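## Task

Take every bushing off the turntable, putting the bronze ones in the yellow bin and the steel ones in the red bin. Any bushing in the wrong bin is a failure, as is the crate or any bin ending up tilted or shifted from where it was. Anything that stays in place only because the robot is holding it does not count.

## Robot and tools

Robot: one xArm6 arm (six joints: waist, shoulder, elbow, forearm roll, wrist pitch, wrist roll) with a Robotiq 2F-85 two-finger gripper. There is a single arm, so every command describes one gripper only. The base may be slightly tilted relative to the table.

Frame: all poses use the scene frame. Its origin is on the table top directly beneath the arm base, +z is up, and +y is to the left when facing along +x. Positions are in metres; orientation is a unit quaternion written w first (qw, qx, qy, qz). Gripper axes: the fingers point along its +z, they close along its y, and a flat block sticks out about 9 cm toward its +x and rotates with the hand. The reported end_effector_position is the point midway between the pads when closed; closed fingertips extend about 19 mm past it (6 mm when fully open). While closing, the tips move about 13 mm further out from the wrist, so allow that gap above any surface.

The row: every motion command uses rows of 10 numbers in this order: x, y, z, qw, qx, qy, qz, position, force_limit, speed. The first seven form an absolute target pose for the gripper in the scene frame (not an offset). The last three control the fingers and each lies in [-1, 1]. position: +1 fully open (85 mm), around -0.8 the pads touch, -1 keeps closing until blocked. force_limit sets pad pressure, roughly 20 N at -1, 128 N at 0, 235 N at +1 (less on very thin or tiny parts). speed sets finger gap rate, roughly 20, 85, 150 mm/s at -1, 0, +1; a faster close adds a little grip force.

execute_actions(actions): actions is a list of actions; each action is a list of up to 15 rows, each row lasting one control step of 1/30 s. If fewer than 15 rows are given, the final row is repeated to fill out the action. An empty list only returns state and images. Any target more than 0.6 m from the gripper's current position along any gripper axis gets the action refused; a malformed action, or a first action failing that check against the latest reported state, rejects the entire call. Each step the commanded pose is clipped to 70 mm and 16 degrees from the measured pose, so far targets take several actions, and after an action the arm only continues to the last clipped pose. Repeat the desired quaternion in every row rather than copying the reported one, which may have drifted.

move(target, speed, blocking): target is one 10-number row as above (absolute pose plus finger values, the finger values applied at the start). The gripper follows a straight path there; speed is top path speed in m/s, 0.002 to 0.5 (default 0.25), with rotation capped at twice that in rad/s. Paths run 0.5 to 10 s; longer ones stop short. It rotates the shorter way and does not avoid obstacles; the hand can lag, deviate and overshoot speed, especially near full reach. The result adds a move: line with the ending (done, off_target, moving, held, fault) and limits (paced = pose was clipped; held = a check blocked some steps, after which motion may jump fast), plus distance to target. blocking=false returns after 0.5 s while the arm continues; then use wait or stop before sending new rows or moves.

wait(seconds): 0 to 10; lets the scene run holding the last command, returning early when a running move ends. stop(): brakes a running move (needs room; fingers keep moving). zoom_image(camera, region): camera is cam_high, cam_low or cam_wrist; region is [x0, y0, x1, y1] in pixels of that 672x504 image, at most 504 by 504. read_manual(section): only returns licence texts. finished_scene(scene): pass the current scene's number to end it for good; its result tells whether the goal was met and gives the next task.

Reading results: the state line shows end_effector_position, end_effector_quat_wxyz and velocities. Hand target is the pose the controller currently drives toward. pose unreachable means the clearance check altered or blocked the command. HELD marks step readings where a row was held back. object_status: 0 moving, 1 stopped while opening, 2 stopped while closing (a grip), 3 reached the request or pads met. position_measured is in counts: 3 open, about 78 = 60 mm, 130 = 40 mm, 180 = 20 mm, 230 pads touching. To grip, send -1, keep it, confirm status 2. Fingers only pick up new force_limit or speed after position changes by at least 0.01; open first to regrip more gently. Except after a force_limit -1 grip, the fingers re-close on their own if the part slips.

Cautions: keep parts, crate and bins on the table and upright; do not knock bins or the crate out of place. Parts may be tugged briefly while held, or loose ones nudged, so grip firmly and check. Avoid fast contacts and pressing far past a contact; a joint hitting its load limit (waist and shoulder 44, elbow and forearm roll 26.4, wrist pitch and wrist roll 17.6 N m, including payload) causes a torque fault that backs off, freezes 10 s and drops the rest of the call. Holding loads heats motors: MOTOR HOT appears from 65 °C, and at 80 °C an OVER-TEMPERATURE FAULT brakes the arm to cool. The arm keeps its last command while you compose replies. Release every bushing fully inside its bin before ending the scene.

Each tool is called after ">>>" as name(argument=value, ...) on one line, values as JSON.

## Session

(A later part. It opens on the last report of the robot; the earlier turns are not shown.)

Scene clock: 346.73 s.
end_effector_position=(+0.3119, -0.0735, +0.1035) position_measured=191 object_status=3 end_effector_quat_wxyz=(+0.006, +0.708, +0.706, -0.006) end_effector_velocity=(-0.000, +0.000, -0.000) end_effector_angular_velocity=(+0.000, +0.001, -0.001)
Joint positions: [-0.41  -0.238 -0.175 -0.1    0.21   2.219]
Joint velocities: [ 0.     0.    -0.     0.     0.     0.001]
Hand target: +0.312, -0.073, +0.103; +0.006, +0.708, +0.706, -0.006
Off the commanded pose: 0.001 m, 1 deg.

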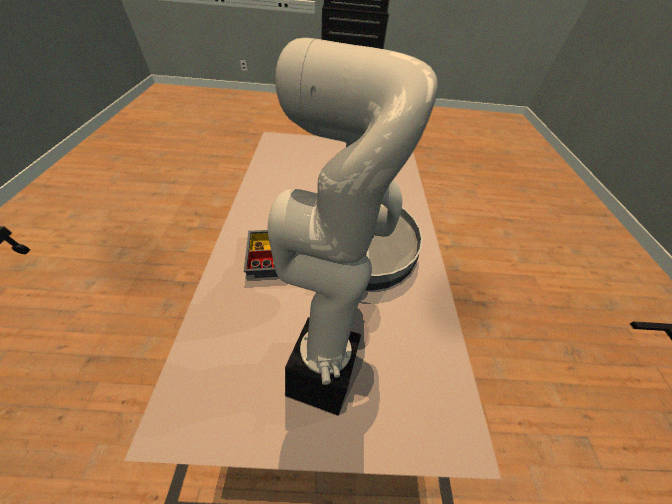

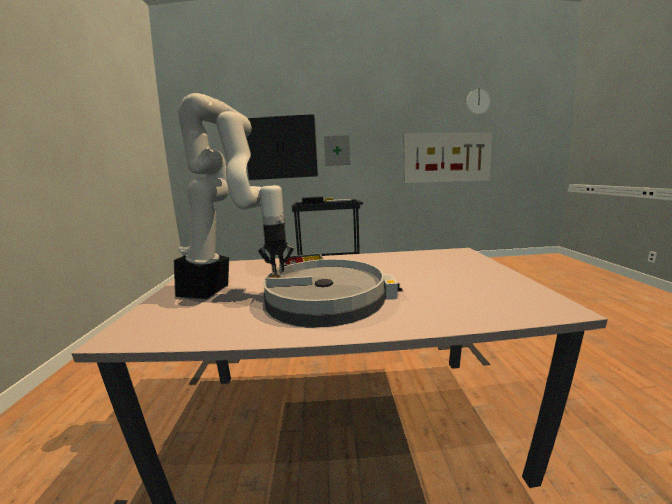

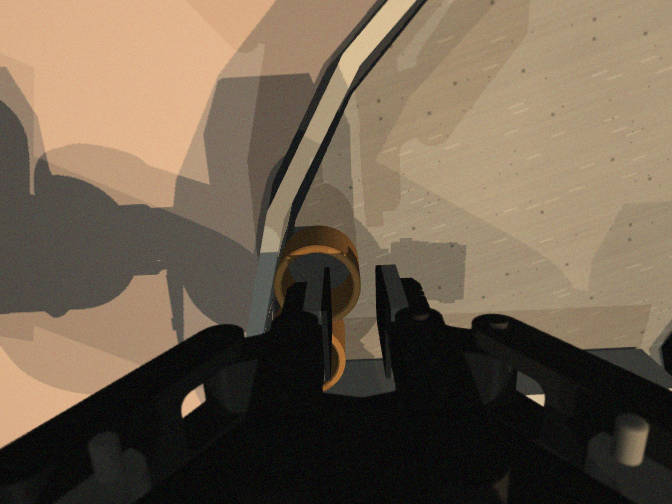

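>>> execute_actions(actions=[[[0.3122,-0.0728,0.1025,0,0.7071,0.7071,0,-0.49,-0.7,0],[0.3122,-0.0728,0.1015,0,0.7071,0.7071,0,-0.49,-0.7,0],[0.3122,-0.0728,0.1000,0,0.7071,0.7071,0,-0.49,-0.7,0],[0.3122,-0.0728,0.0980,0,0.7071,0.7071,0,-0.49,-0.7,0],[0.3122,-0.0728,0.0960,0,0.7071,0.7071,0,-0.49,-0.7,0],[0.3122,-0.0728,0.0940,0,0.7071,0.7071,0,-0.49,-0.7,0],[0.3122,-0.0728,0.0920,0,0.7071,0.7071,0,-0.49,-0.7,0],[0.3122,-0.0728,0.0900,0,0.7071,0.7071,0,-0.49,-0.7,0],[0.3122,-0.0728,0.0880,0,0.7071,0.7071,0,-0.49,-0.7,0],[0.3122,-0.0728,0.0860,0,0.7071,0.7071,0,-0.49,-0.7,0],[0.3122,-0.0728,0.0840,0,0.7071,0.7071,0,-0.49,-0.7,0],[0.3122,-0.0728,0.0820,0,0.7071,0.7071,0,-0.49,-0.7,0],[0.3122,-0.0728,0.0805,0,0.7071,0.7071,0,-0.49,-0.7,0],[0.3122,-0.0728,0.0795,0,0.7071,0.7071,0,-0.49,-0.7,0]]])

Scene clock: 350.80 s.
end_effector_position=(+0.3115, -0.0726, +0.0846) position_measured=191 object_status=3 end_effector_quat_wxyz=(-0.000, +0.707, +0.707, -0.000) end_effector_velocity=(-0.001, +0.001, -0.050) end_effector_angular_velocity=(+0.009, +0.005, +0.001)
Joint positions: [-0.408 -0.13  -0.19  -0.048  0.121  2.168]
Joint velocities: [-0.011  0.29  -0.046 -0.015 -0.238  0.005]
Hand target: +0.312, -0.073, +0.080; -0.000, +0.707, +0.707, +0.000
Off the commanded pose: 0.005 m, 0 deg.
Step readings (end_effector_position):
0: (+0.3119, -0.0735, +0.1035)
1: (+0.3119, -0.0735, +0.1035)
2: (+0.3119, -0.0735, +0.1034)
4: (+0.3123, -0.0732, +0.1027)
8: (+0.3120, -0.0729, +0.0973)
15: end_effector_position above

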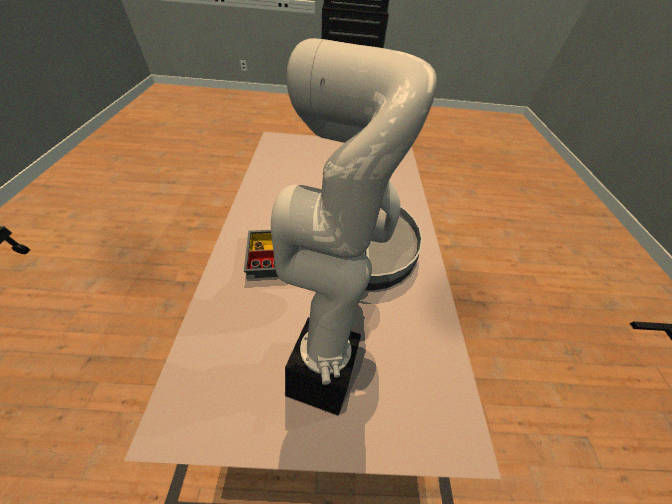

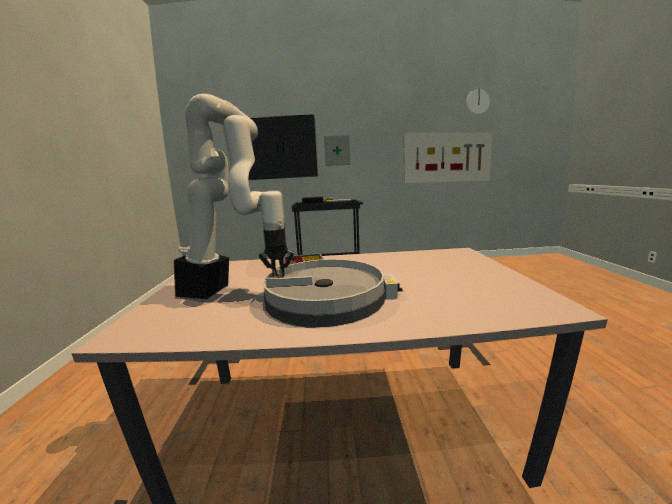

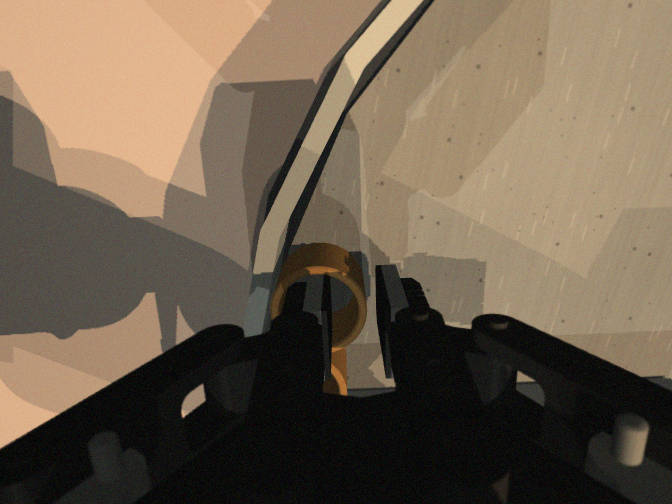

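>>> execute_actions(actions=[[[0.3122,-0.0728,0.0795,0,0.7071,0.7071,0,-1,-0.7,-0.3],[0.3122,-0.0728,0.0795,0,0.7071,0.7071,0,-1,-0.7,-0.3],[0.3122,-0.0728,0.0795,0,0.7071,0.7071,0,-1,-0.7,-0.3],[0.3122,-0.0728,0.0795,0,0.7071,0.7071,0,-1,-0.7,-0.3],[0.3122,-0.0728,0.0795,0,0.7071,0.7071,0,-1,-0.7,-0.3],[0.3122,-0.0728,0.0795,0,0.7071,0.7071,0,-1,-0.7,-0.3],[0.3125,-0.0728,0.083,0,0.7071,0.7071,0,-1,-0.7,-0.3],[0.3135,-0.0728,0.089,0,0.7071,0.7071,0,-1,-0.7,-0.3],[0.315,-0.0728,0.097,0,0.7071,0.7071,0,-1,-0.7,-0.3],[0.317,-0.072,0.106,0,0.7071,0.7071,0,-1,-0.7,-0.3],[0.3195,-0.070,0.115,0,0.7071,0.7071,0,-1,-0.7,-0.3],[0.322,-0.066,0.124,0,0.7071,0.7071,0,-1,-0.7,-0.3],[0.325,-0.060,0.132,0,0.7071,0.7071,0,-1,-0.7,-0.3],[0.328,-0.053,0.139,0,0.7071,0.7071,0,-1,-0.7,-0.3],[0.3315,-0.045,0.144,0,0.7071,0.7071,0,-1,-0.7,-0.3]],[[0.335,-0.036,0.148,0,0.7071,0.7071,0,-1,-0.7,-0.3],[0.3386,-0.0256,0.150,0,0.7071,0.7071,0,-1,-0.7,-0.3],[0.3422,-0.0152,0.151,0,0.7071,0.7071,0,-1,-0.7,-0.3],[0.3458,-0.0048,0.151,0,0.7071,0.7071,0,-1,-0.7,-0.3],[0.3494,0.0056,0.151,0,0.7071,0.7071,0,-1,-0.7,-0.3],[0.3530,0.0160,0.150,0,0.7071,0.7071,0,-1,-0.7,-0.3],[0.3566,0.0264,0.150,0,0.7071,0.7071,0,-1,-0.7,-0.3],[0.3602,0.0368,0.150,0,0.7071,0.7071,0,-1,-0.7,-0.3],[0.3638,0.0472,0.150,0,0.7071,0.7071,0,-1,-0.7,-0.3],[0.3674,0.0576,0.149,0,0.7071,0.7071,0,-1,-0.7,-0.3],[0.3710,0.0680,0.148,0,0.7071,0.7071,0,-1,-0.7,-0.3],[0.3746,0.0784,0.147,0,0.7071,0.7071,0,-1,-0.7,-0.3],[0.3782,0.0888,0.146,0,0.7071,0.7071,0,-1,-0.7,-0.3],[0.3818,0.0992,0.144,0,0.7071,0.7071,0,-1,-0.7,-0.3],[0.3854,0.1096,0.141,0,0.7071,0.7071,0,-1,-0.7,-0.3]],[[0.3890,0.1200,0.138,0,0.7071,0.7071,0,-1,-0.7,-0.3],[0.3926,0.1304,0.134,0,0.7071,0.7071,0,-1,-0.7,-0.3],[0.3962,0.1408,0.130,0,0.7071,0.7071,0,-1,-0.7,-0.3],[0.3998,0.1512,0.126,0,0.7071,0.7071,0,-1,-0.7,-0.3],[0.4034,0.1616,0.122,0,0.7071,0.7071,0,-1,-0.7,-0.3],[0.4070,0.1720,0.117,0,0.7071,0.7071,0,-1,-0.7,-0.3],[0.4106,0.1820,0.112,0,0.7071,0.7071,0,-1,-0.7,-0.3],[0.4142,0.1920,0.107,0,0.7071,0.7071,0,-1,-0.7,-0.3],[0.4178,0.2015,0.102,0,0.7071,0.7071,0,-1,-0.7,-0.3],[0.4210,0.2105,0.098,0,0.7071,0.7071,0,-1,-0.7,-0.3],[0.4240,0.2190,0.094,0,0.7071,0.7071,0,-1,-0.7,-0.3],[0.4265,0.2265,0.090,0,0.7071,0.7071,0,-1,-0.7,-0.3],[0.4285,0.2325,0.085,0,0.7071,0.7071,0,-1,-0.7,-0.3],[0.4300,0.2370,0.080,0,0.7071,0.7071,0,-1,-0.7,-0.3],[0.431,0.2395,0.074,0,0.7071,0.7071,0,-1,-0.7,-0.3]],[[0.431,0.240,0.068,0,0.7071,0.7071,0,-1,-0.7,-0.3],[0.431,0.240,0.062,0,0.7071,0.7071,0,-1,-0.7,-0.3],[0.431,0.240,0.056,0,0.7071,0.7071,0,-1,-0.7,-0.3],[0.431,0.240,0.051,0,0.7071,0.7071,0,-1,-0.7,-0.3],[0.431,0.240,0.046,0,0.7071,0.7071,0,-1,-0.7,-0.3],[0.431,0.240,0.042,0,0.7071,0.7071,0,-1,-0.7,-0.3],[0.431,0.240,0.039,0,0.7071,0.7071,0,-1,-0.7,-0.3],[0.431,0.240,0.037,0,0.7071,0.7071,0,-1,-0.7,-0.3],[0.431,0.240,0.0355,0,0.7071,0.7071,0,-1,-0.7,-0.3],[0.431,0.240,0.0345,0,0.7071,0.7071,0,-1,-0.7,-0.3],[0.431,0.240,0.0335,0,0.7071,0.7071,0,-1,-0.7,-0.3]],[[0.431,0.240,0.0335,0,0.7071,0.7071,0,-1,-0.7,-0.3],[0.431,0.240,0.0325,0,0.7071,0.7071,0,-0.57,-0.7,0],[0.431,0.240,0.0315,0,0.7071,0.7071,0,-0.57,-0.7,0],[0.431,0.240,0.0310,0,0.7071,0.7071,0,-0.57,-0.7,0],[0.431,0.240,0.0310,0,0.7071,0.7071,0,-0.57,-0.7,0],[0.431,0.240,0.0310,0,0.7071,0.7071,0,-0.57,-0.7,0],[0.431,0.240,0.0330,0,0.7071,0.7071,0,-0.57,-0.7,0],[0.431,0.240,0.0370,0,0.7071,0.7071,0,-0.57,-0.7,0],[0.431,0.240,0.0430,0,0.7071,0.7071,0,-0.57,-0.7,0],[0.431,0.240,0.0500,0,0.7071,0.7071,0,-0.57,-0.7,0],[0.431,0.240,0.0570,0,0.7071,0.7071,0,-0.57,-0.7,0],[0.431,0.240,0.0640,0,0.7071,0.7071,0,-0.57,-0.7,0],[0.431,0.240,0.0700,0,0.7071,0.7071,0,-0.57,-0.7,0],[0.431,0.240,0.0750,0,0.7071,0.7071,0,-0.57,-0.7,0],[0.431,0.240,0.0790,0,0.7071,0.7071,0,-0.57,-0.7,0]]])

Scene clock: 373.97 s.
end_effector_position=(+0.4315, +0.2407, +0.0572) position_measured=201 object_status=3 end_effector_quat_wxyz=(+0.000, +0.707, +0.707, +0.001) end_effector_velocity=(+0.017, +0.013, +0.176) end_effector_angular_velocity=(+0.028, -0.043, -0.002)
Joint positions: [ 0.344  0.402 -0.899 -0.391  0.377  3.229]
Joint velocities: [ 0.106 -0.499  0.127  0.294  0.315 -0.219]
Hand target: +0.431, +0.241, +0.076; +0.000, +0.707, +0.707, +0.001
Off the commanded pose: 0.022 m, 0 deg.
Step readings (end_effector_position; steps 1 to 15: 1st action; 16 to 30: 2nd action; 31 to 45: 3rd action; 46 to 60: 4th action; 61 to 75: 5th action):
0: (+0.3119, -0.0726, +0.0801)
1: (+0.3119, -0.0726, +0.0801)
2: (+0.3120, -0.0727, +0.0800)
4: (+0.3121, -0.0727, +0.0797)
8: (+0.3123, -0.0728, +0.0799)
15: (+0.3219, -0.0678, +0.1079)
16: (+0.3253, -0.0640, +0.1141)
17: (+0.3287, -0.0590, +0.1201)
19: (+0.3352, -0.0459, +0.1305)
23: (+0.3456, -0.0115, +0.1431)
30: (+0.3636, +0.0588, +0.1512)
31: (+0.3665, +0.0692, +0.1512)
32: (+0.3694, +0.0797, +0.1508)
34: (+0.3754, +0.1007, +0.1484)
38: (+0.3869, +0.1409, +0.1376)
45: (+0.4086, +0.2044, +0.1086)
46: (+0.4118, +0.2125, +0.1035)
47: (+0.4148, +0.2194, +0.0977)
49: (+0.4193, +0.2287, +0.0845)
53: (+0.4237, +0.2347, +0.0571)
60: (+0.4296, +0.2391, +0.0360)
61: (+0.4302, +0.2395, +0.0355)
62: (+0.4306, +0.2397, +0.0351)
64: (+0.4313, +0.2401, +0.0342)
68: (+0.4310, +0.2399, +0.0320)
75: end_effector_position above

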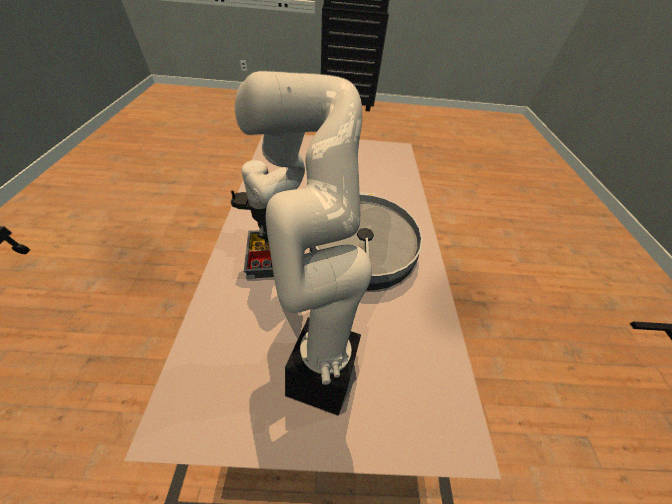

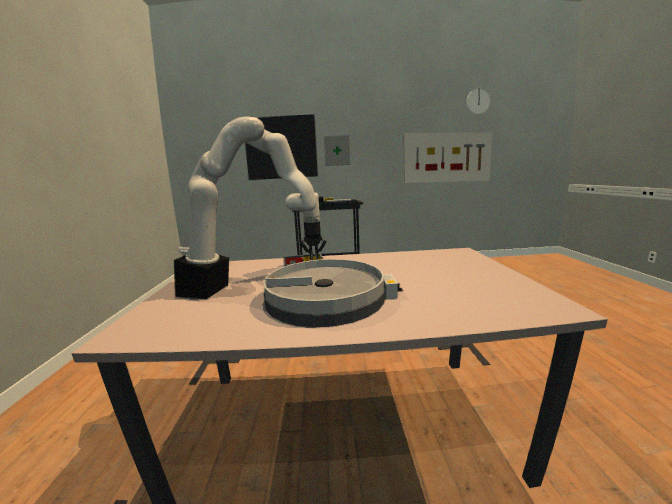

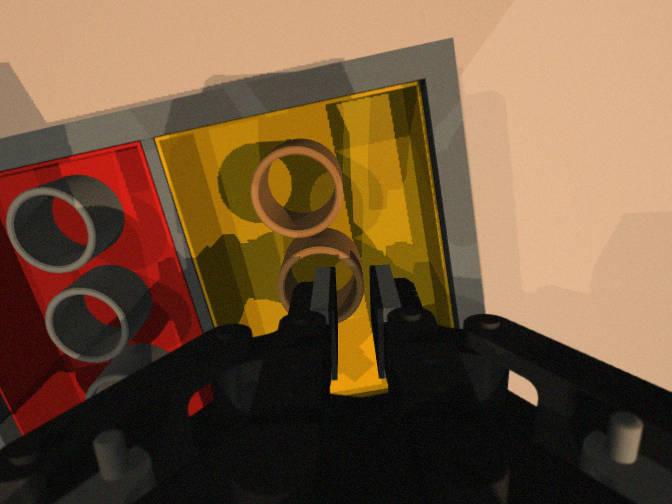

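>>> execute_actions(actions=[[[0.4296,0.2372,0.083,0,0.7071,0.7071,0,-0.49,-0.7,0],[0.4276,0.2316,0.090,0,0.7071,0.7071,0,-0.49,-0.7,0],[0.4248,0.2241,0.097,0,0.7071,0.7071,0,-0.49,-0.7,0],[0.4218,0.2156,0.103,0,0.7071,0.7071,0,-0.49,-0.7,0],[0.4183,0.2063,0.109,0,0.7071,0.7071,0,-0.49,-0.7,0],[0.4149,0.1969,0.115,0,0.7071,0.7071,0,-0.49,-0.7,0],[0.4112,0.1865,0.120,0,0.7071,0.7071,0,-0.49,-0.7,0],[0.4074,0.1762,0.125,0,0.7071,0.7071,0,-0.49,-0.7,0],[0.4036,0.1659,0.129,0,0.7071,0.7071,0,-0.49,-0.7,0],[0.3999,0.1556,0.132,0,0.7071,0.7071,0,-0.49,-0.7,0],[0.3961,0.1452,0.135,0,0.7071,0.7071,0,-0.49,-0.7,0],[0.3924,0.1349,0.137,0,0.7071,0.7071,0,-0.49,-0.7,0],[0.3886,0.1246,0.138,0,0.7071,0.7071,0,-0.49,-0.7,0],[0.3848,0.1142,0.138,0,0.7071,0.7071,0,-0.49,-0.7,0],[0.3811,0.1039,0.138,0,0.7071,0.7071,0,-0.49,-0.7,0]],[[0.3773,0.0936,0.138,0,0.7071,0.7071,0,-0.49,-0.7,0],[0.3735,0.0832,0.138,0,0.7071,0.7071,0,-0.49,-0.7,0],[0.3698,0.0729,0.138,0,0.7071,0.7071,0,-0.49,-0.7,0],[0.3660,0.0626,0.138,0,0.7071,0.7071,0,-0.49,-0.7,0],[0.3623,0.0523,0.138,0,0.7071,0.7071,0,-0.49,-0.7,0],[0.3585,0.0419,0.138,0,0.7071,0.7071,0,-0.49,-0.7,0],[0.3547,0.0316,0.138,0,0.7071,0.7071,0,-0.49,-0.7,0],[0.3510,0.0213,0.137,0,0.7071,0.7071,0,-0.49,-0.7,0],[0.3472,0.0109,0.135,0,0.7071,0.7071,0,-0.49,-0.7,0],[0.3434,0.0006,0.133,0,0.7071,0.7071,0,-0.49,-0.7,0],[0.3397,-0.0097,0.131,0,0.7071,0.7071,0,-0.49,-0.7,0],[0.3359,-0.0200,0.129,0,0.7071,0.7071,0,-0.49,-0.7,0],[0.3322,-0.0304,0.127,0,0.7071,0.7071,0,-0.49,-0.7,0],[0.3284,-0.0407,0.125,0,0.7071,0.7071,0,-0.49,-0.7,0],[0.3246,-0.0510,0.123,0,0.7071,0.7071,0,-0.49,-0.7,0]],[[0.3209,-0.0614,0.121,0,0.7071,0.7071,0,-0.49,-0.7,0],[0.3175,-0.0707,0.119,0,0.7071,0.7071,0,-0.49,-0.7,0],[0.3144,-0.0792,0.117,0,0.7071,0.7071,0,-0.49,-0.7,0],[0.3116,-0.0867,0.115,0,0.7071,0.7071,0,-0.49,-0.7,0],[0.3092,-0.0933,0.113,0,0.7071,0.7071,0,-0.49,-0.7,0],[0.3075,-0.0980,0.111,0,0.7071,0.7071,0,-0.49,-0.7,0],[0.3062,-0.1017,0.109,0,0.7071,0.7071,0,-0.49,-0.7,0],[0.3055,-0.1036,0.107,0,0.7071,0.7071,0,-0.49,-0.7,0],[0.305,-0.1045,0.105,0,0.7071,0.7071,0,-0.49,-0.7,0],[0.305,-0.1045,0.103,0,0.7071,0.7071,0,-0.49,-0.7,0]]])

Scene clock: 384.80 s.
end_effector_position=(+0.3042, -0.1012, +0.1063) position_measured=191 object_status=3 end_effector_quat_wxyz=(+0.010, +0.710, +0.704, -0.014) end_effector_velocity=(+0.004, -0.035, -0.032) end_effector_angular_velocity=(+0.136, -0.022, +0.044)
Joint positions: [-0.499 -0.253 -0.173 -0.1    0.222  2.136]
Joint velocities: [-0.079  0.223 -0.071  0.631 -0.146 -0.733]
Hand target: +0.305, -0.105, +0.103; +0.005, +0.708, +0.706, -0.007
Off the commanded pose: 0.005 m, 2 deg.
Step readings (end_effector_position; steps 1 to 15: 1st action; 16 to 30: 2nd action; 31 to 45: 3rd action):
0: (+0.4311, +0.2408, +0.0765)
1: (+0.4311, +0.2407, +0.0765)
2: (+0.4308, +0.2404, +0.0769)
4: (+0.4286, +0.2366, +0.0812)
8: (+0.4228, +0.2159, +0.0988)
15: (+0.3999, +0.1533, +0.1219)
16: (+0.3962, +0.1433, +0.1237)
17: (+0.3922, +0.1333, +0.1250)
19: (+0.3840, +0.1128, +0.1267)
23: (+0.3681, +0.0723, +0.1285)
30: (+0.3411, +0.0023, +0.1255)
31: (+0.3370, -0.0077, +0.1244)
32: (+0.3330, -0.0177, +0.1233)
34: (+0.3250, -0.0375, +0.1211)
38: (+0.3118, -0.0728, +0.1169)
45: end_effector_position above

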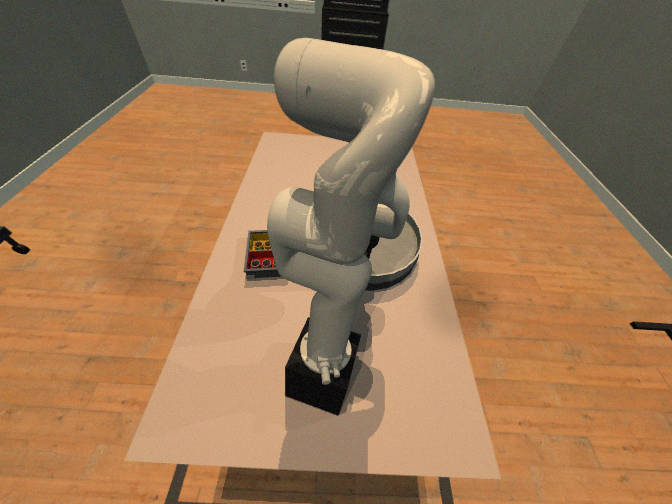

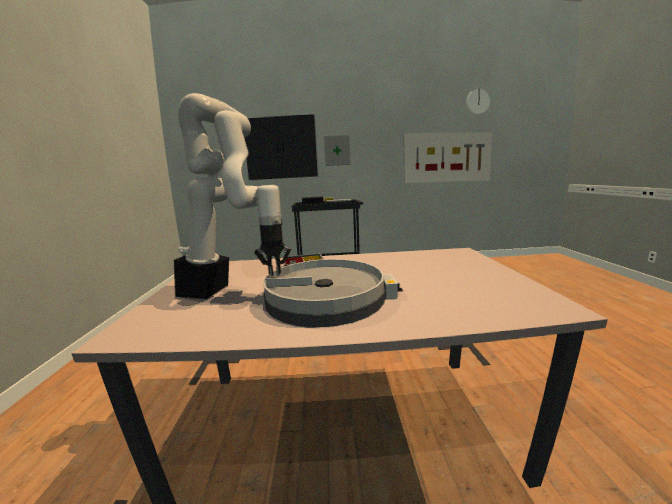

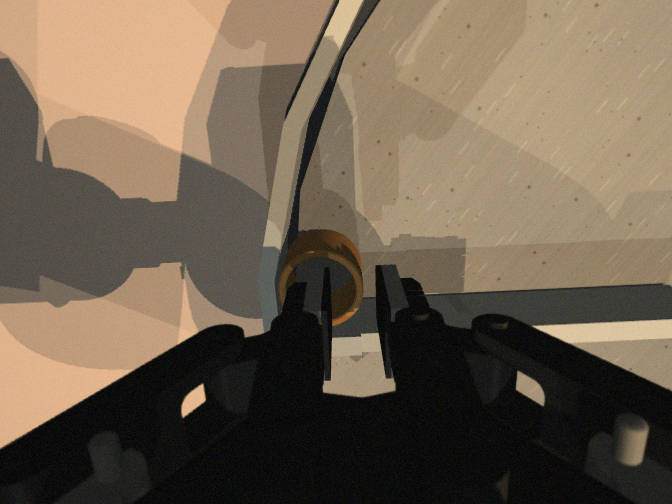

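>>> execute_actions(actions=[])

>>> zoom_image(camera="cam_wrist", region=[230, 200, 430, 350])

Scene clock: 386.13 s.
end_effector_position=(+0.3050, -0.1046, +0.1033) position_measured=191 object_status=3 end_effector_quat_wxyz=(+0.005, +0.708, +0.706, -0.007) end_effector_velocity=(+0.000, +0.000, +0.000) end_effector_angular_velocity=(-0.000, -0.000, +0.001)
Joint positions: [-0.504 -0.231 -0.181 -0.019  0.209  2.048]
Joint velocities: [ 0.    -0.     0.     0.    -0.    -0.001]
Hand target: +0.305, -0.105, +0.103; +0.005, +0.708, +0.706, -0.007
Off the commanded pose: 0.000 m, 1 deg.

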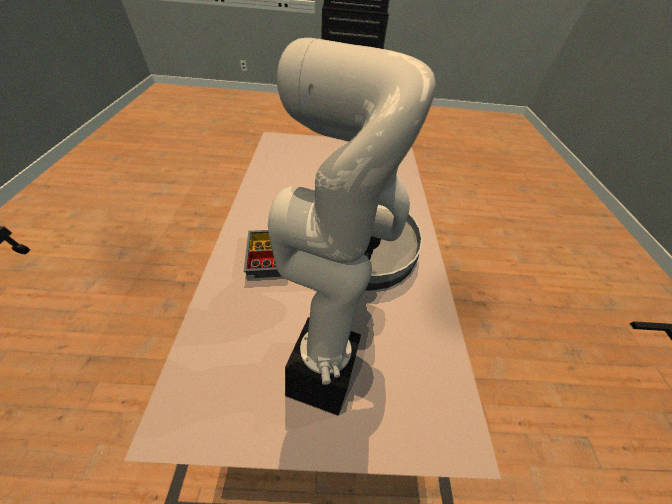

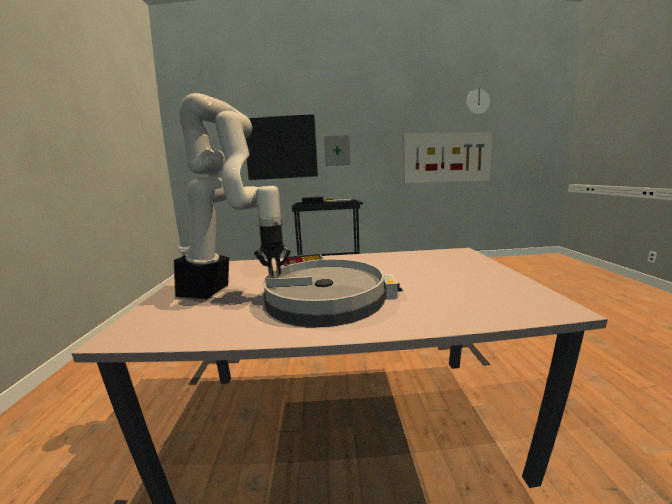

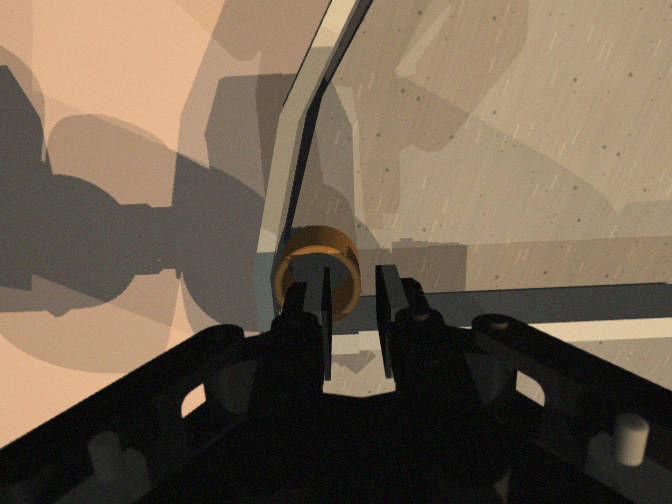

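Region (230, 200, 430, 350) of cam_wrist's 672x504 image, scaled by 2.520, with more detail than that image has; it fills the top 378 rows of this view, and the rest is white.

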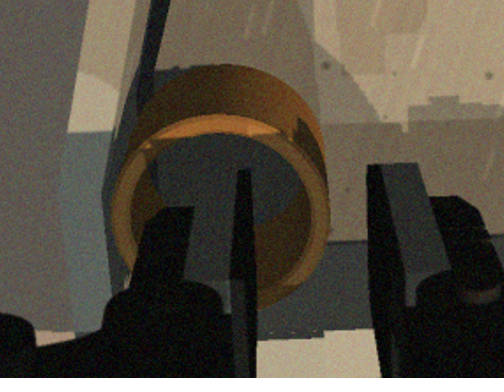

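>>> execute_actions(actions=[[[0.3053,-0.1040,0.1025,0,0.7071,0.7071,0,-0.49,-0.7,0],[0.3053,-0.1040,0.1015,0,0.7071,0.7071,0,-0.49,-0.7,0],[0.3053,-0.1040,0.1000,0,0.7071,0.7071,0,-0.49,-0.7,0],[0.3053,-0.1040,0.0980,0,0.7071,0.7071,0,-0.49,-0.7,0],[0.3053,-0.1040,0.0960,0,0.7071,0.7071,0,-0.49,-0.7,0],[0.3053,-0.1040,0.0940,0,0.7071,0.7071,0,-0.49,-0.7,0],[0.3053,-0.1040,0.0920,0,0.7071,0.7071,0,-0.49,-0.7,0],[0.3053,-0.1040,0.0900,0,0.7071,0.7071,0,-0.49,-0.7,0],[0.3053,-0.1040,0.0880,0,0.7071,0.7071,0,-0.49,-0.7,0],[0.3053,-0.1040,0.0860,0,0.7071,0.7071,0,-0.49,-0.7,0],[0.3053,-0.1040,0.0840,0,0.7071,0.7071,0,-0.49,-0.7,0],[0.3053,-0.1040,0.0820,0,0.7071,0.7071,0,-0.49,-0.7,0],[0.3053,-0.1040,0.0805,0,0.7071,0.7071,0,-0.49,-0.7,0],[0.3053,-0.1040,0.0795,0,0.7071,0.7071,0,-0.49,-0.7,0]]])

Scene clock: 389.80 s.
end_effector_position=(+0.3045, -0.1039, +0.0846) position_measured=191 object_status=3 end_effector_quat_wxyz=(-0.000, +0.707, +0.707, -0.001) end_effector_velocity=(-0.002, +0.001, -0.051) end_effector_angular_velocity=(+0.007, +0.007, +0.001)
Joint positions: [-0.491 -0.125 -0.197  0.071  0.124  1.969]
Joint velocities: [ 0.032  0.288 -0.045  0.116 -0.233 -0.087]
Hand target: +0.305, -0.104, +0.080; +0.000, +0.707, +0.707, -0.001
Off the commanded pose: 0.005 m, 0 deg.
Step readings (end_effector_position):
0: (+0.3050, -0.1046, +0.1033)
1: (+0.3050, -0.1046, +0.1033)
2: (+0.3050, -0.1045, +0.1033)
4: (+0.3053, -0.1044, +0.1027)
8: (+0.3051, -0.1041, +0.0973)
15: end_effector_position above

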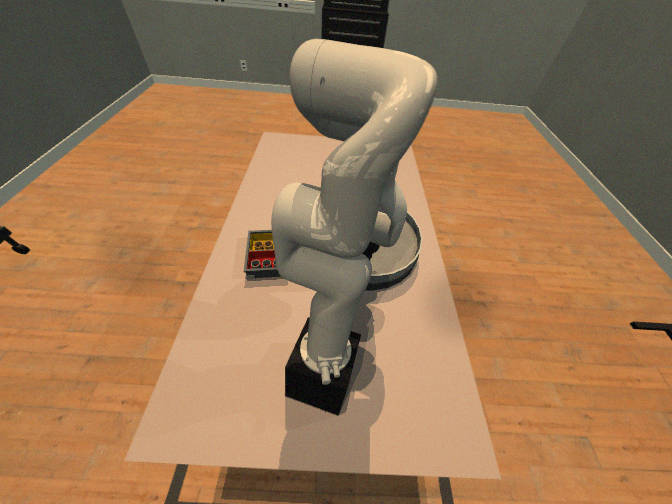

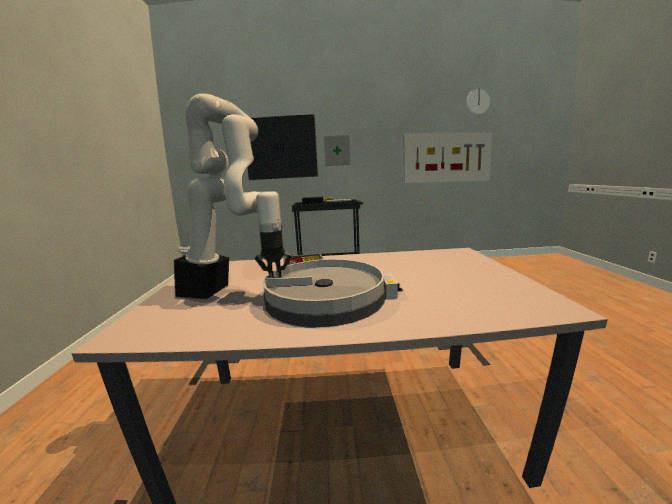

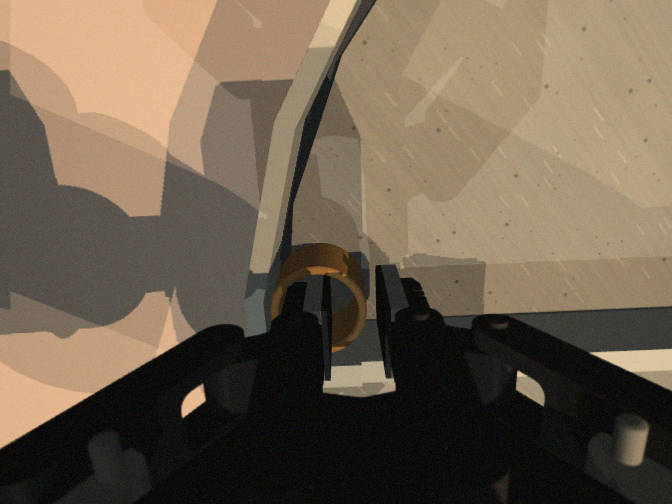

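>>> execute_actions(actions=[[[0.3053,-0.1040,0.0795,0,0.7071,0.7071,0,-1,-0.7,-0.3],[0.3053,-0.1040,0.0795,0,0.7071,0.7071,0,-1,-0.7,-0.3],[0.3053,-0.1040,0.0795,0,0.7071,0.7071,0,-1,-0.7,-0.3],[0.3053,-0.1040,0.0795,0,0.7071,0.7071,0,-1,-0.7,-0.3],[0.3053,-0.1040,0.0795,0,0.7071,0.7071,0,-1,-0.7,-0.3],[0.3053,-0.1040,0.0795,0,0.7071,0.7071,0,-1,-0.7,-0.3],[0.3056,-0.1040,0.083,0,0.7071,0.7071,0,-1,-0.7,-0.3],[0.3068,-0.1035,0.089,0,0.7071,0.7071,0,-1,-0.7,-0.3],[0.3088,-0.1025,0.097,0,0.7071,0.7071,0,-1,-0.7,-0.3],[0.311,-0.1005,0.106,0,0.7071,0.7071,0,-1,-0.7,-0.3],[0.3135,-0.097,0.115,0,0.7071,0.7071,0,-1,-0.7,-0.3],[0.3165,-0.092,0.123,0,0.7071,0.7071,0,-1,-0.7,-0.3],[0.320,-0.085,0.130,0,0.7071,0.7071,0,-1,-0.7,-0.3],[0.3235,-0.077,0.136,0,0.7071,0.7071,0,-1,-0.7,-0.3],[0.3275,-0.068,0.141,0,0.7071,0.7071,0,-1,-0.7,-0.3]],[[0.3315,-0.058,0.145,0,0.7071,0.7071,0,-1,-0.7,-0.3],[0.3356,-0.0478,0.148,0,0.7071,0.7071,0,-1,-0.7,-0.3],[0.3397,-0.0376,0.150,0,0.7071,0.7071,0,-1,-0.7,-0.3],[0.3438,-0.0274,0.150,0,0.7071,0.7071,0,-1,-0.7,-0.3],[0.3479,-0.0172,0.150,0,0.7071,0.7071,0,-1,-0.7,-0.3],[0.3520,-0.0070,0.150,0,0.7071,0.7071,0,-1,-0.7,-0.3],[0.3561,0.0032,0.150,0,0.7071,0.7071,0,-1,-0.7,-0.3],[0.3602,0.0134,0.150,0,0.7071,0.7071,0,-1,-0.7,-0.3],[0.3643,0.0236,0.150,0,0.7071,0.7071,0,-1,-0.7,-0.3],[0.3684,0.0338,0.149,0,0.7071,0.7071,0,-1,-0.7,-0.3],[0.3725,0.0440,0.149,0,0.7071,0.7071,0,-1,-0.7,-0.3],[0.3766,0.0542,0.148,0,0.7071,0.7071,0,-1,-0.7,-0.3],[0.3807,0.0644,0.147,0,0.7071,0.7071,0,-1,-0.7,-0.3],[0.3848,0.0746,0.146,0,0.7071,0.7071,0,-1,-0.7,-0.3],[0.3889,0.0848,0.145,0,0.7071,0.7071,0,-1,-0.7,-0.3]],[[0.3930,0.0950,0.143,0,0.7071,0.7071,0,-1,-0.7,-0.3],[0.3971,0.1052,0.140,0,0.7071,0.7071,0,-1,-0.7,-0.3],[0.4012,0.1154,0.136,0,0.7071,0.7071,0,-1,-0.7,-0.3],[0.4053,0.1256,0.132,0,0.7071,0.7071,0,-1,-0.7,-0.3],[0.4094,0.1358,0.128,0,0.7071,0.7071,0,-1,-0.7,-0.3],[0.4135,0.1460,0.123,0,0.7071,0.7071,0,-1,-0.7,-0.3],[0.4176,0.1562,0.118,0,0.7071,0.7071,0,-1,-0.7,-0.3],[0.4217,0.1664,0.113,0,0.7071,0.7071,0,-1,-0.7,-0.3],[0.4255,0.1760,0.108,0,0.7071,0.7071,0,-1,-0.7,-0.3],[0.4290,0.1850,0.104,0,0.7071,0.7071,0,-1,-0.7,-0.3],[0.4320,0.1930,0.100,0,0.7071,0.7071,0,-1,-0.7,-0.3],[0.4345,0.1995,0.096,0,0.7071,0.7071,0,-1,-0.7,-0.3],[0.4365,0.2040,0.092,0,0.7071,0.7071,0,-1,-0.7,-0.3],[0.4375,0.2070,0.089,0,0.7071,0.7071,0,-1,-0.7,-0.3],[0.438,0.2080,0.085,0,0.7071,0.7071,0,-1,-0.7,-0.3]],[[0.438,0.2080,0.080,0,0.7071,0.7071,0,-1,-0.7,-0.3],[0.438,0.2075,0.075,0,0.7071,0.7071,0,-1,-0.7,-0.3],[0.4375,0.207,0.069,0,0.7071,0.7071,0,-1,-0.7,-0.3],[0.437,0.206,0.063,0,0.7071,0.7071,0,-1,-0.7,-0.3],[0.437,0.2055,0.057,0,0.7071,0.7071,0,-1,-0.7,-0.3],[0.4365,0.205,0.051,0,0.7071,0.7071,0,-1,-0.7,-0.3],[0.436,0.2045,0.046,0,0.7071,0.7071,0,-1,-0.7,-0.3],[0.436,0.204,0.042,0,0.7071,0.7071,0,-1,-0.7,-0.3],[0.436,0.204,0.039,0,0.7071,0.7071,0,-1,-0.7,-0.3],[0.436,0.204,0.037,0,0.7071,0.7071,0,-1,-0.7,-0.3],[0.436,0.204,0.0355,0,0.7071,0.7071,0,-1,-0.7,-0.3],[0.436,0.204,0.0345,0,0.7071,0.7071,0,-1,-0.7,-0.3],[0.436,0.204,0.0335,0,0.7071,0.7071,0,-1,-0.7,-0.3]],[[0.436,0.204,0.0335,0,0.7071,0.7071,0,-1,-0.7,-0.3],[0.436,0.204,0.0335,0,0.7071,0.7071,0,-1,-0.7,-0.3],[0.436,0.204,0.0325,0,0.7071,0.7071,0,-0.57,-0.7,0],[0.436,0.204,0.0315,0,0.7071,0.7071,0,-0.57,-0.7,0],[0.436,0.204,0.0310,0,0.7071,0.7071,0,-0.57,-0.7,0],[0.436,0.204,0.0310,0,0.7071,0.7071,0,-0.57,-0.7,0],[0.436,0.204,0.0310,0,0.7071,0.7071,0,-0.57,-0.7,0],[0.436,0.204,0.0330,0,0.7071,0.7071,0,-0.57,-0.7,0],[0.436,0.204,0.0370,0,0.7071,0.7071,0,-0.57,-0.7,0],[0.436,0.204,0.0430,0,0.7071,0.7071,0,-0.57,-0.7,0],[0.436,0.204,0.0510,0,0.7071,0.7071,0,-0.57,-0.7,0],[0.436,0.204,0.0600,0,0.7071,0.7071,0,-0.57,-0.7,0],[0.436,0.204,0.0690,0,0.7071,0.7071,0,-0.57,-0.7,0],[0.436,0.204,0.0780,0,0.7071,0.7071,0,-0.57,-0.7,0],[0.436,0.204,0.0850,0,0.7071,0.7071,0,-0.57,-0.7,0]]])

Scene clock: 409.40 s.
end_effector_position=(+0.4357, +0.2042, +0.0527) position_measured=201 object_status=0 end_effector_quat_wxyz=(+0.000, +0.707, +0.707, -0.000) end_effector_velocity=(+0.017, +0.014, +0.203) end_effector_angular_velocity=(+0.021, -0.046, -0.003)
Joint positions: [ 0.266  0.376 -0.845 -0.399  0.339  3.163]
Joint velocities: [ 0.135 -0.608  0.17   0.385  0.38  -0.284]
Hand target: +0.436, +0.205, +0.080; +0.000, +0.707, +0.707, +0.002
Off the commanded pose: 0.032 m, 0 deg.
Step readings (end_effector_position; steps 1 to 15: 1st action; 16 to 30: 2nd action; 31 to 45: 3rd action; 46 to 60: 4th action; 61 to 75: 5th action):
0: (+0.3049, -0.1040, +0.0800)
1: (+0.3049, -0.1040, +0.0800)
2: (+0.3050, -0.1040, +0.0800)
4: (+0.3052, -0.1040, +0.0797)
8: (+0.3054, -0.1040, +0.0799)
15: (+0.3158, -0.0962, +0.1073)
16: (+0.3194, -0.0916, +0.1130)
17: (+0.3230, -0.0860, +0.1184)
19: (+0.3298, -0.0718, +0.1277)
23: (+0.3424, -0.0365, +0.1408)
30: (+0.3645, +0.0339, +0.1512)
31: (+0.3679, +0.0442, +0.1517)
32: (+0.3714, +0.0546, +0.1519)
34: (+0.3786, +0.0755, +0.1512)
38: (+0.3924, +0.1158, +0.1427)
45: (+0.4161, +0.1788, +0.1144)
46: (+0.4195, +0.1863, +0.1095)
47: (+0.4227, +0.1922, +0.1043)
49: (+0.4277, +0.1994, +0.0927)
53: (+0.4312, +0.2024, +0.0670)
60: (+0.4338, +0.2031, +0.0380)
61: (+0.4345, +0.2034, +0.0367)
62: (+0.4350, +0.2036, +0.0359)
64: (+0.4359, +0.2040, +0.0348)
68: (+0.4363, +0.2041, +0.0323)
75: end_effector_position above

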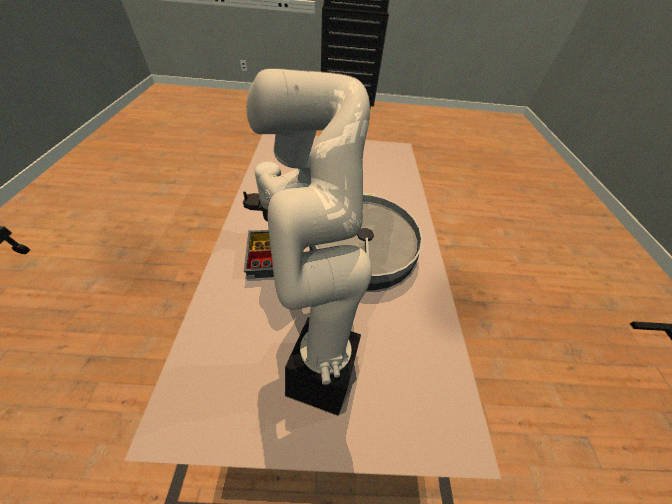

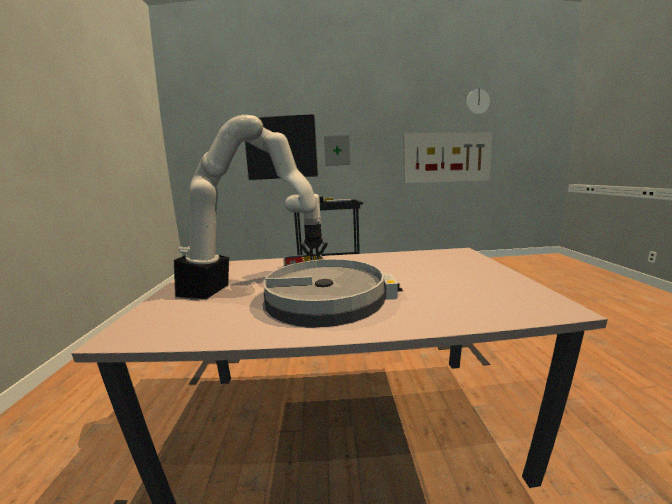

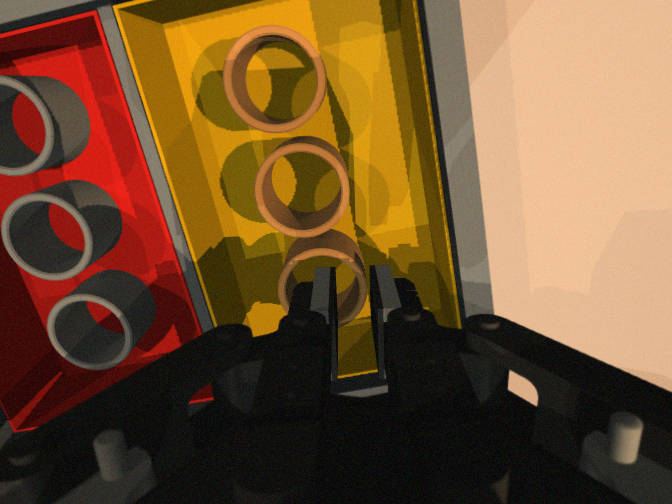

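>>> execute_actions(actions=[])

>>> zoom_image(camera="cam_low", region=[250, 240, 420, 340])

Scene clock: 411.77 s.
end_effector_position=(+0.4362, +0.2054, +0.0802) position_measured=201 object_status=3 end_effector_quat_wxyz=(+0.000, +0.707, +0.707, +0.002) end_effector_velocity=(+0.000, +0.000, +0.000) end_effector_angular_velocity=(+0.000, -0.001, -0.000)
Joint positions: [ 0.284  0.293 -0.822 -0.346  0.395  3.124]
Joint velocities: [ 0. -0.  0.  0. -0.  0.]
Hand target: +0.436, +0.205, +0.080; +0.000, +0.707, +0.707, +0.002
Off the commanded pose: 0.005 m, 0 deg.

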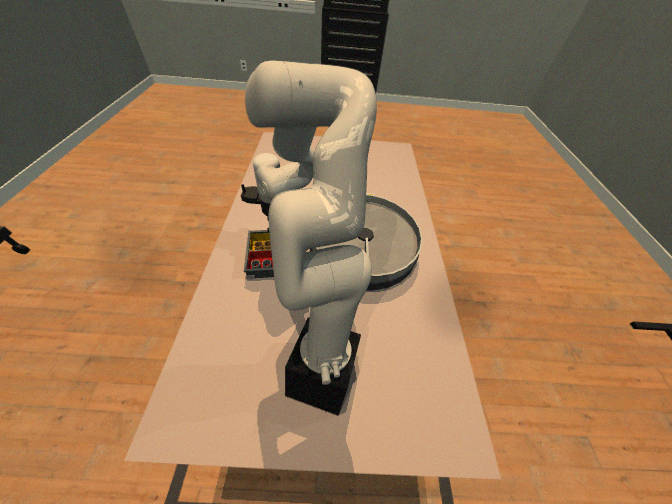

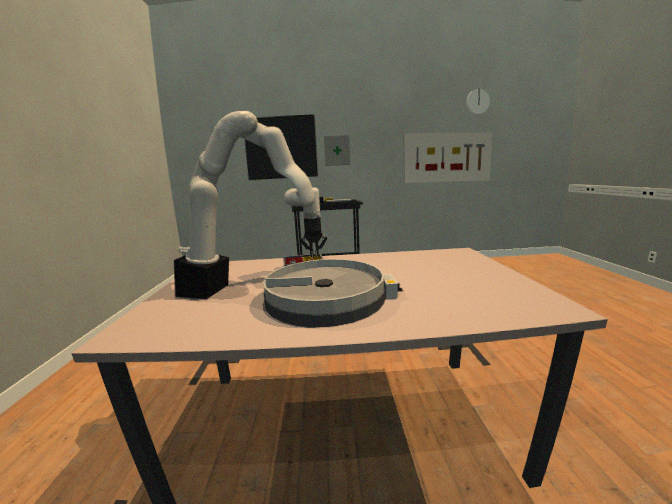

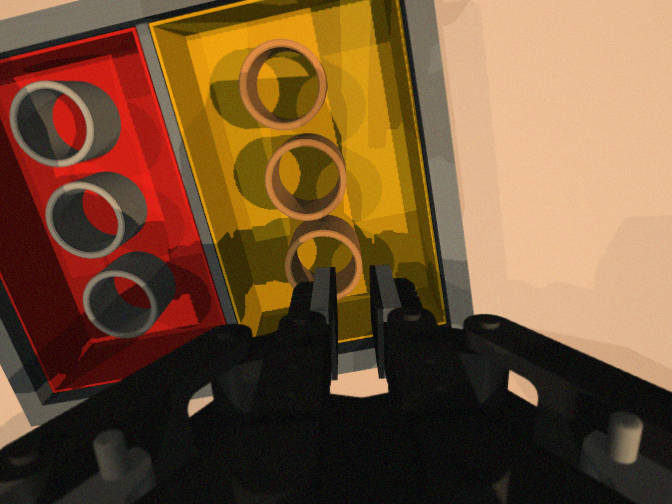

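Region (250, 240, 420, 340) of cam_low's 672x504 image, scaled by 2.965, with more detail than that image has; it fills the top 296 rows of this view, and the rest is white.

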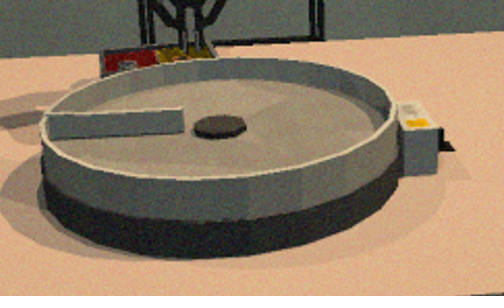

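All six are sorted and the turntable is empty.

>>> finished_scene(scene=1)

The scene is finished: the task was done.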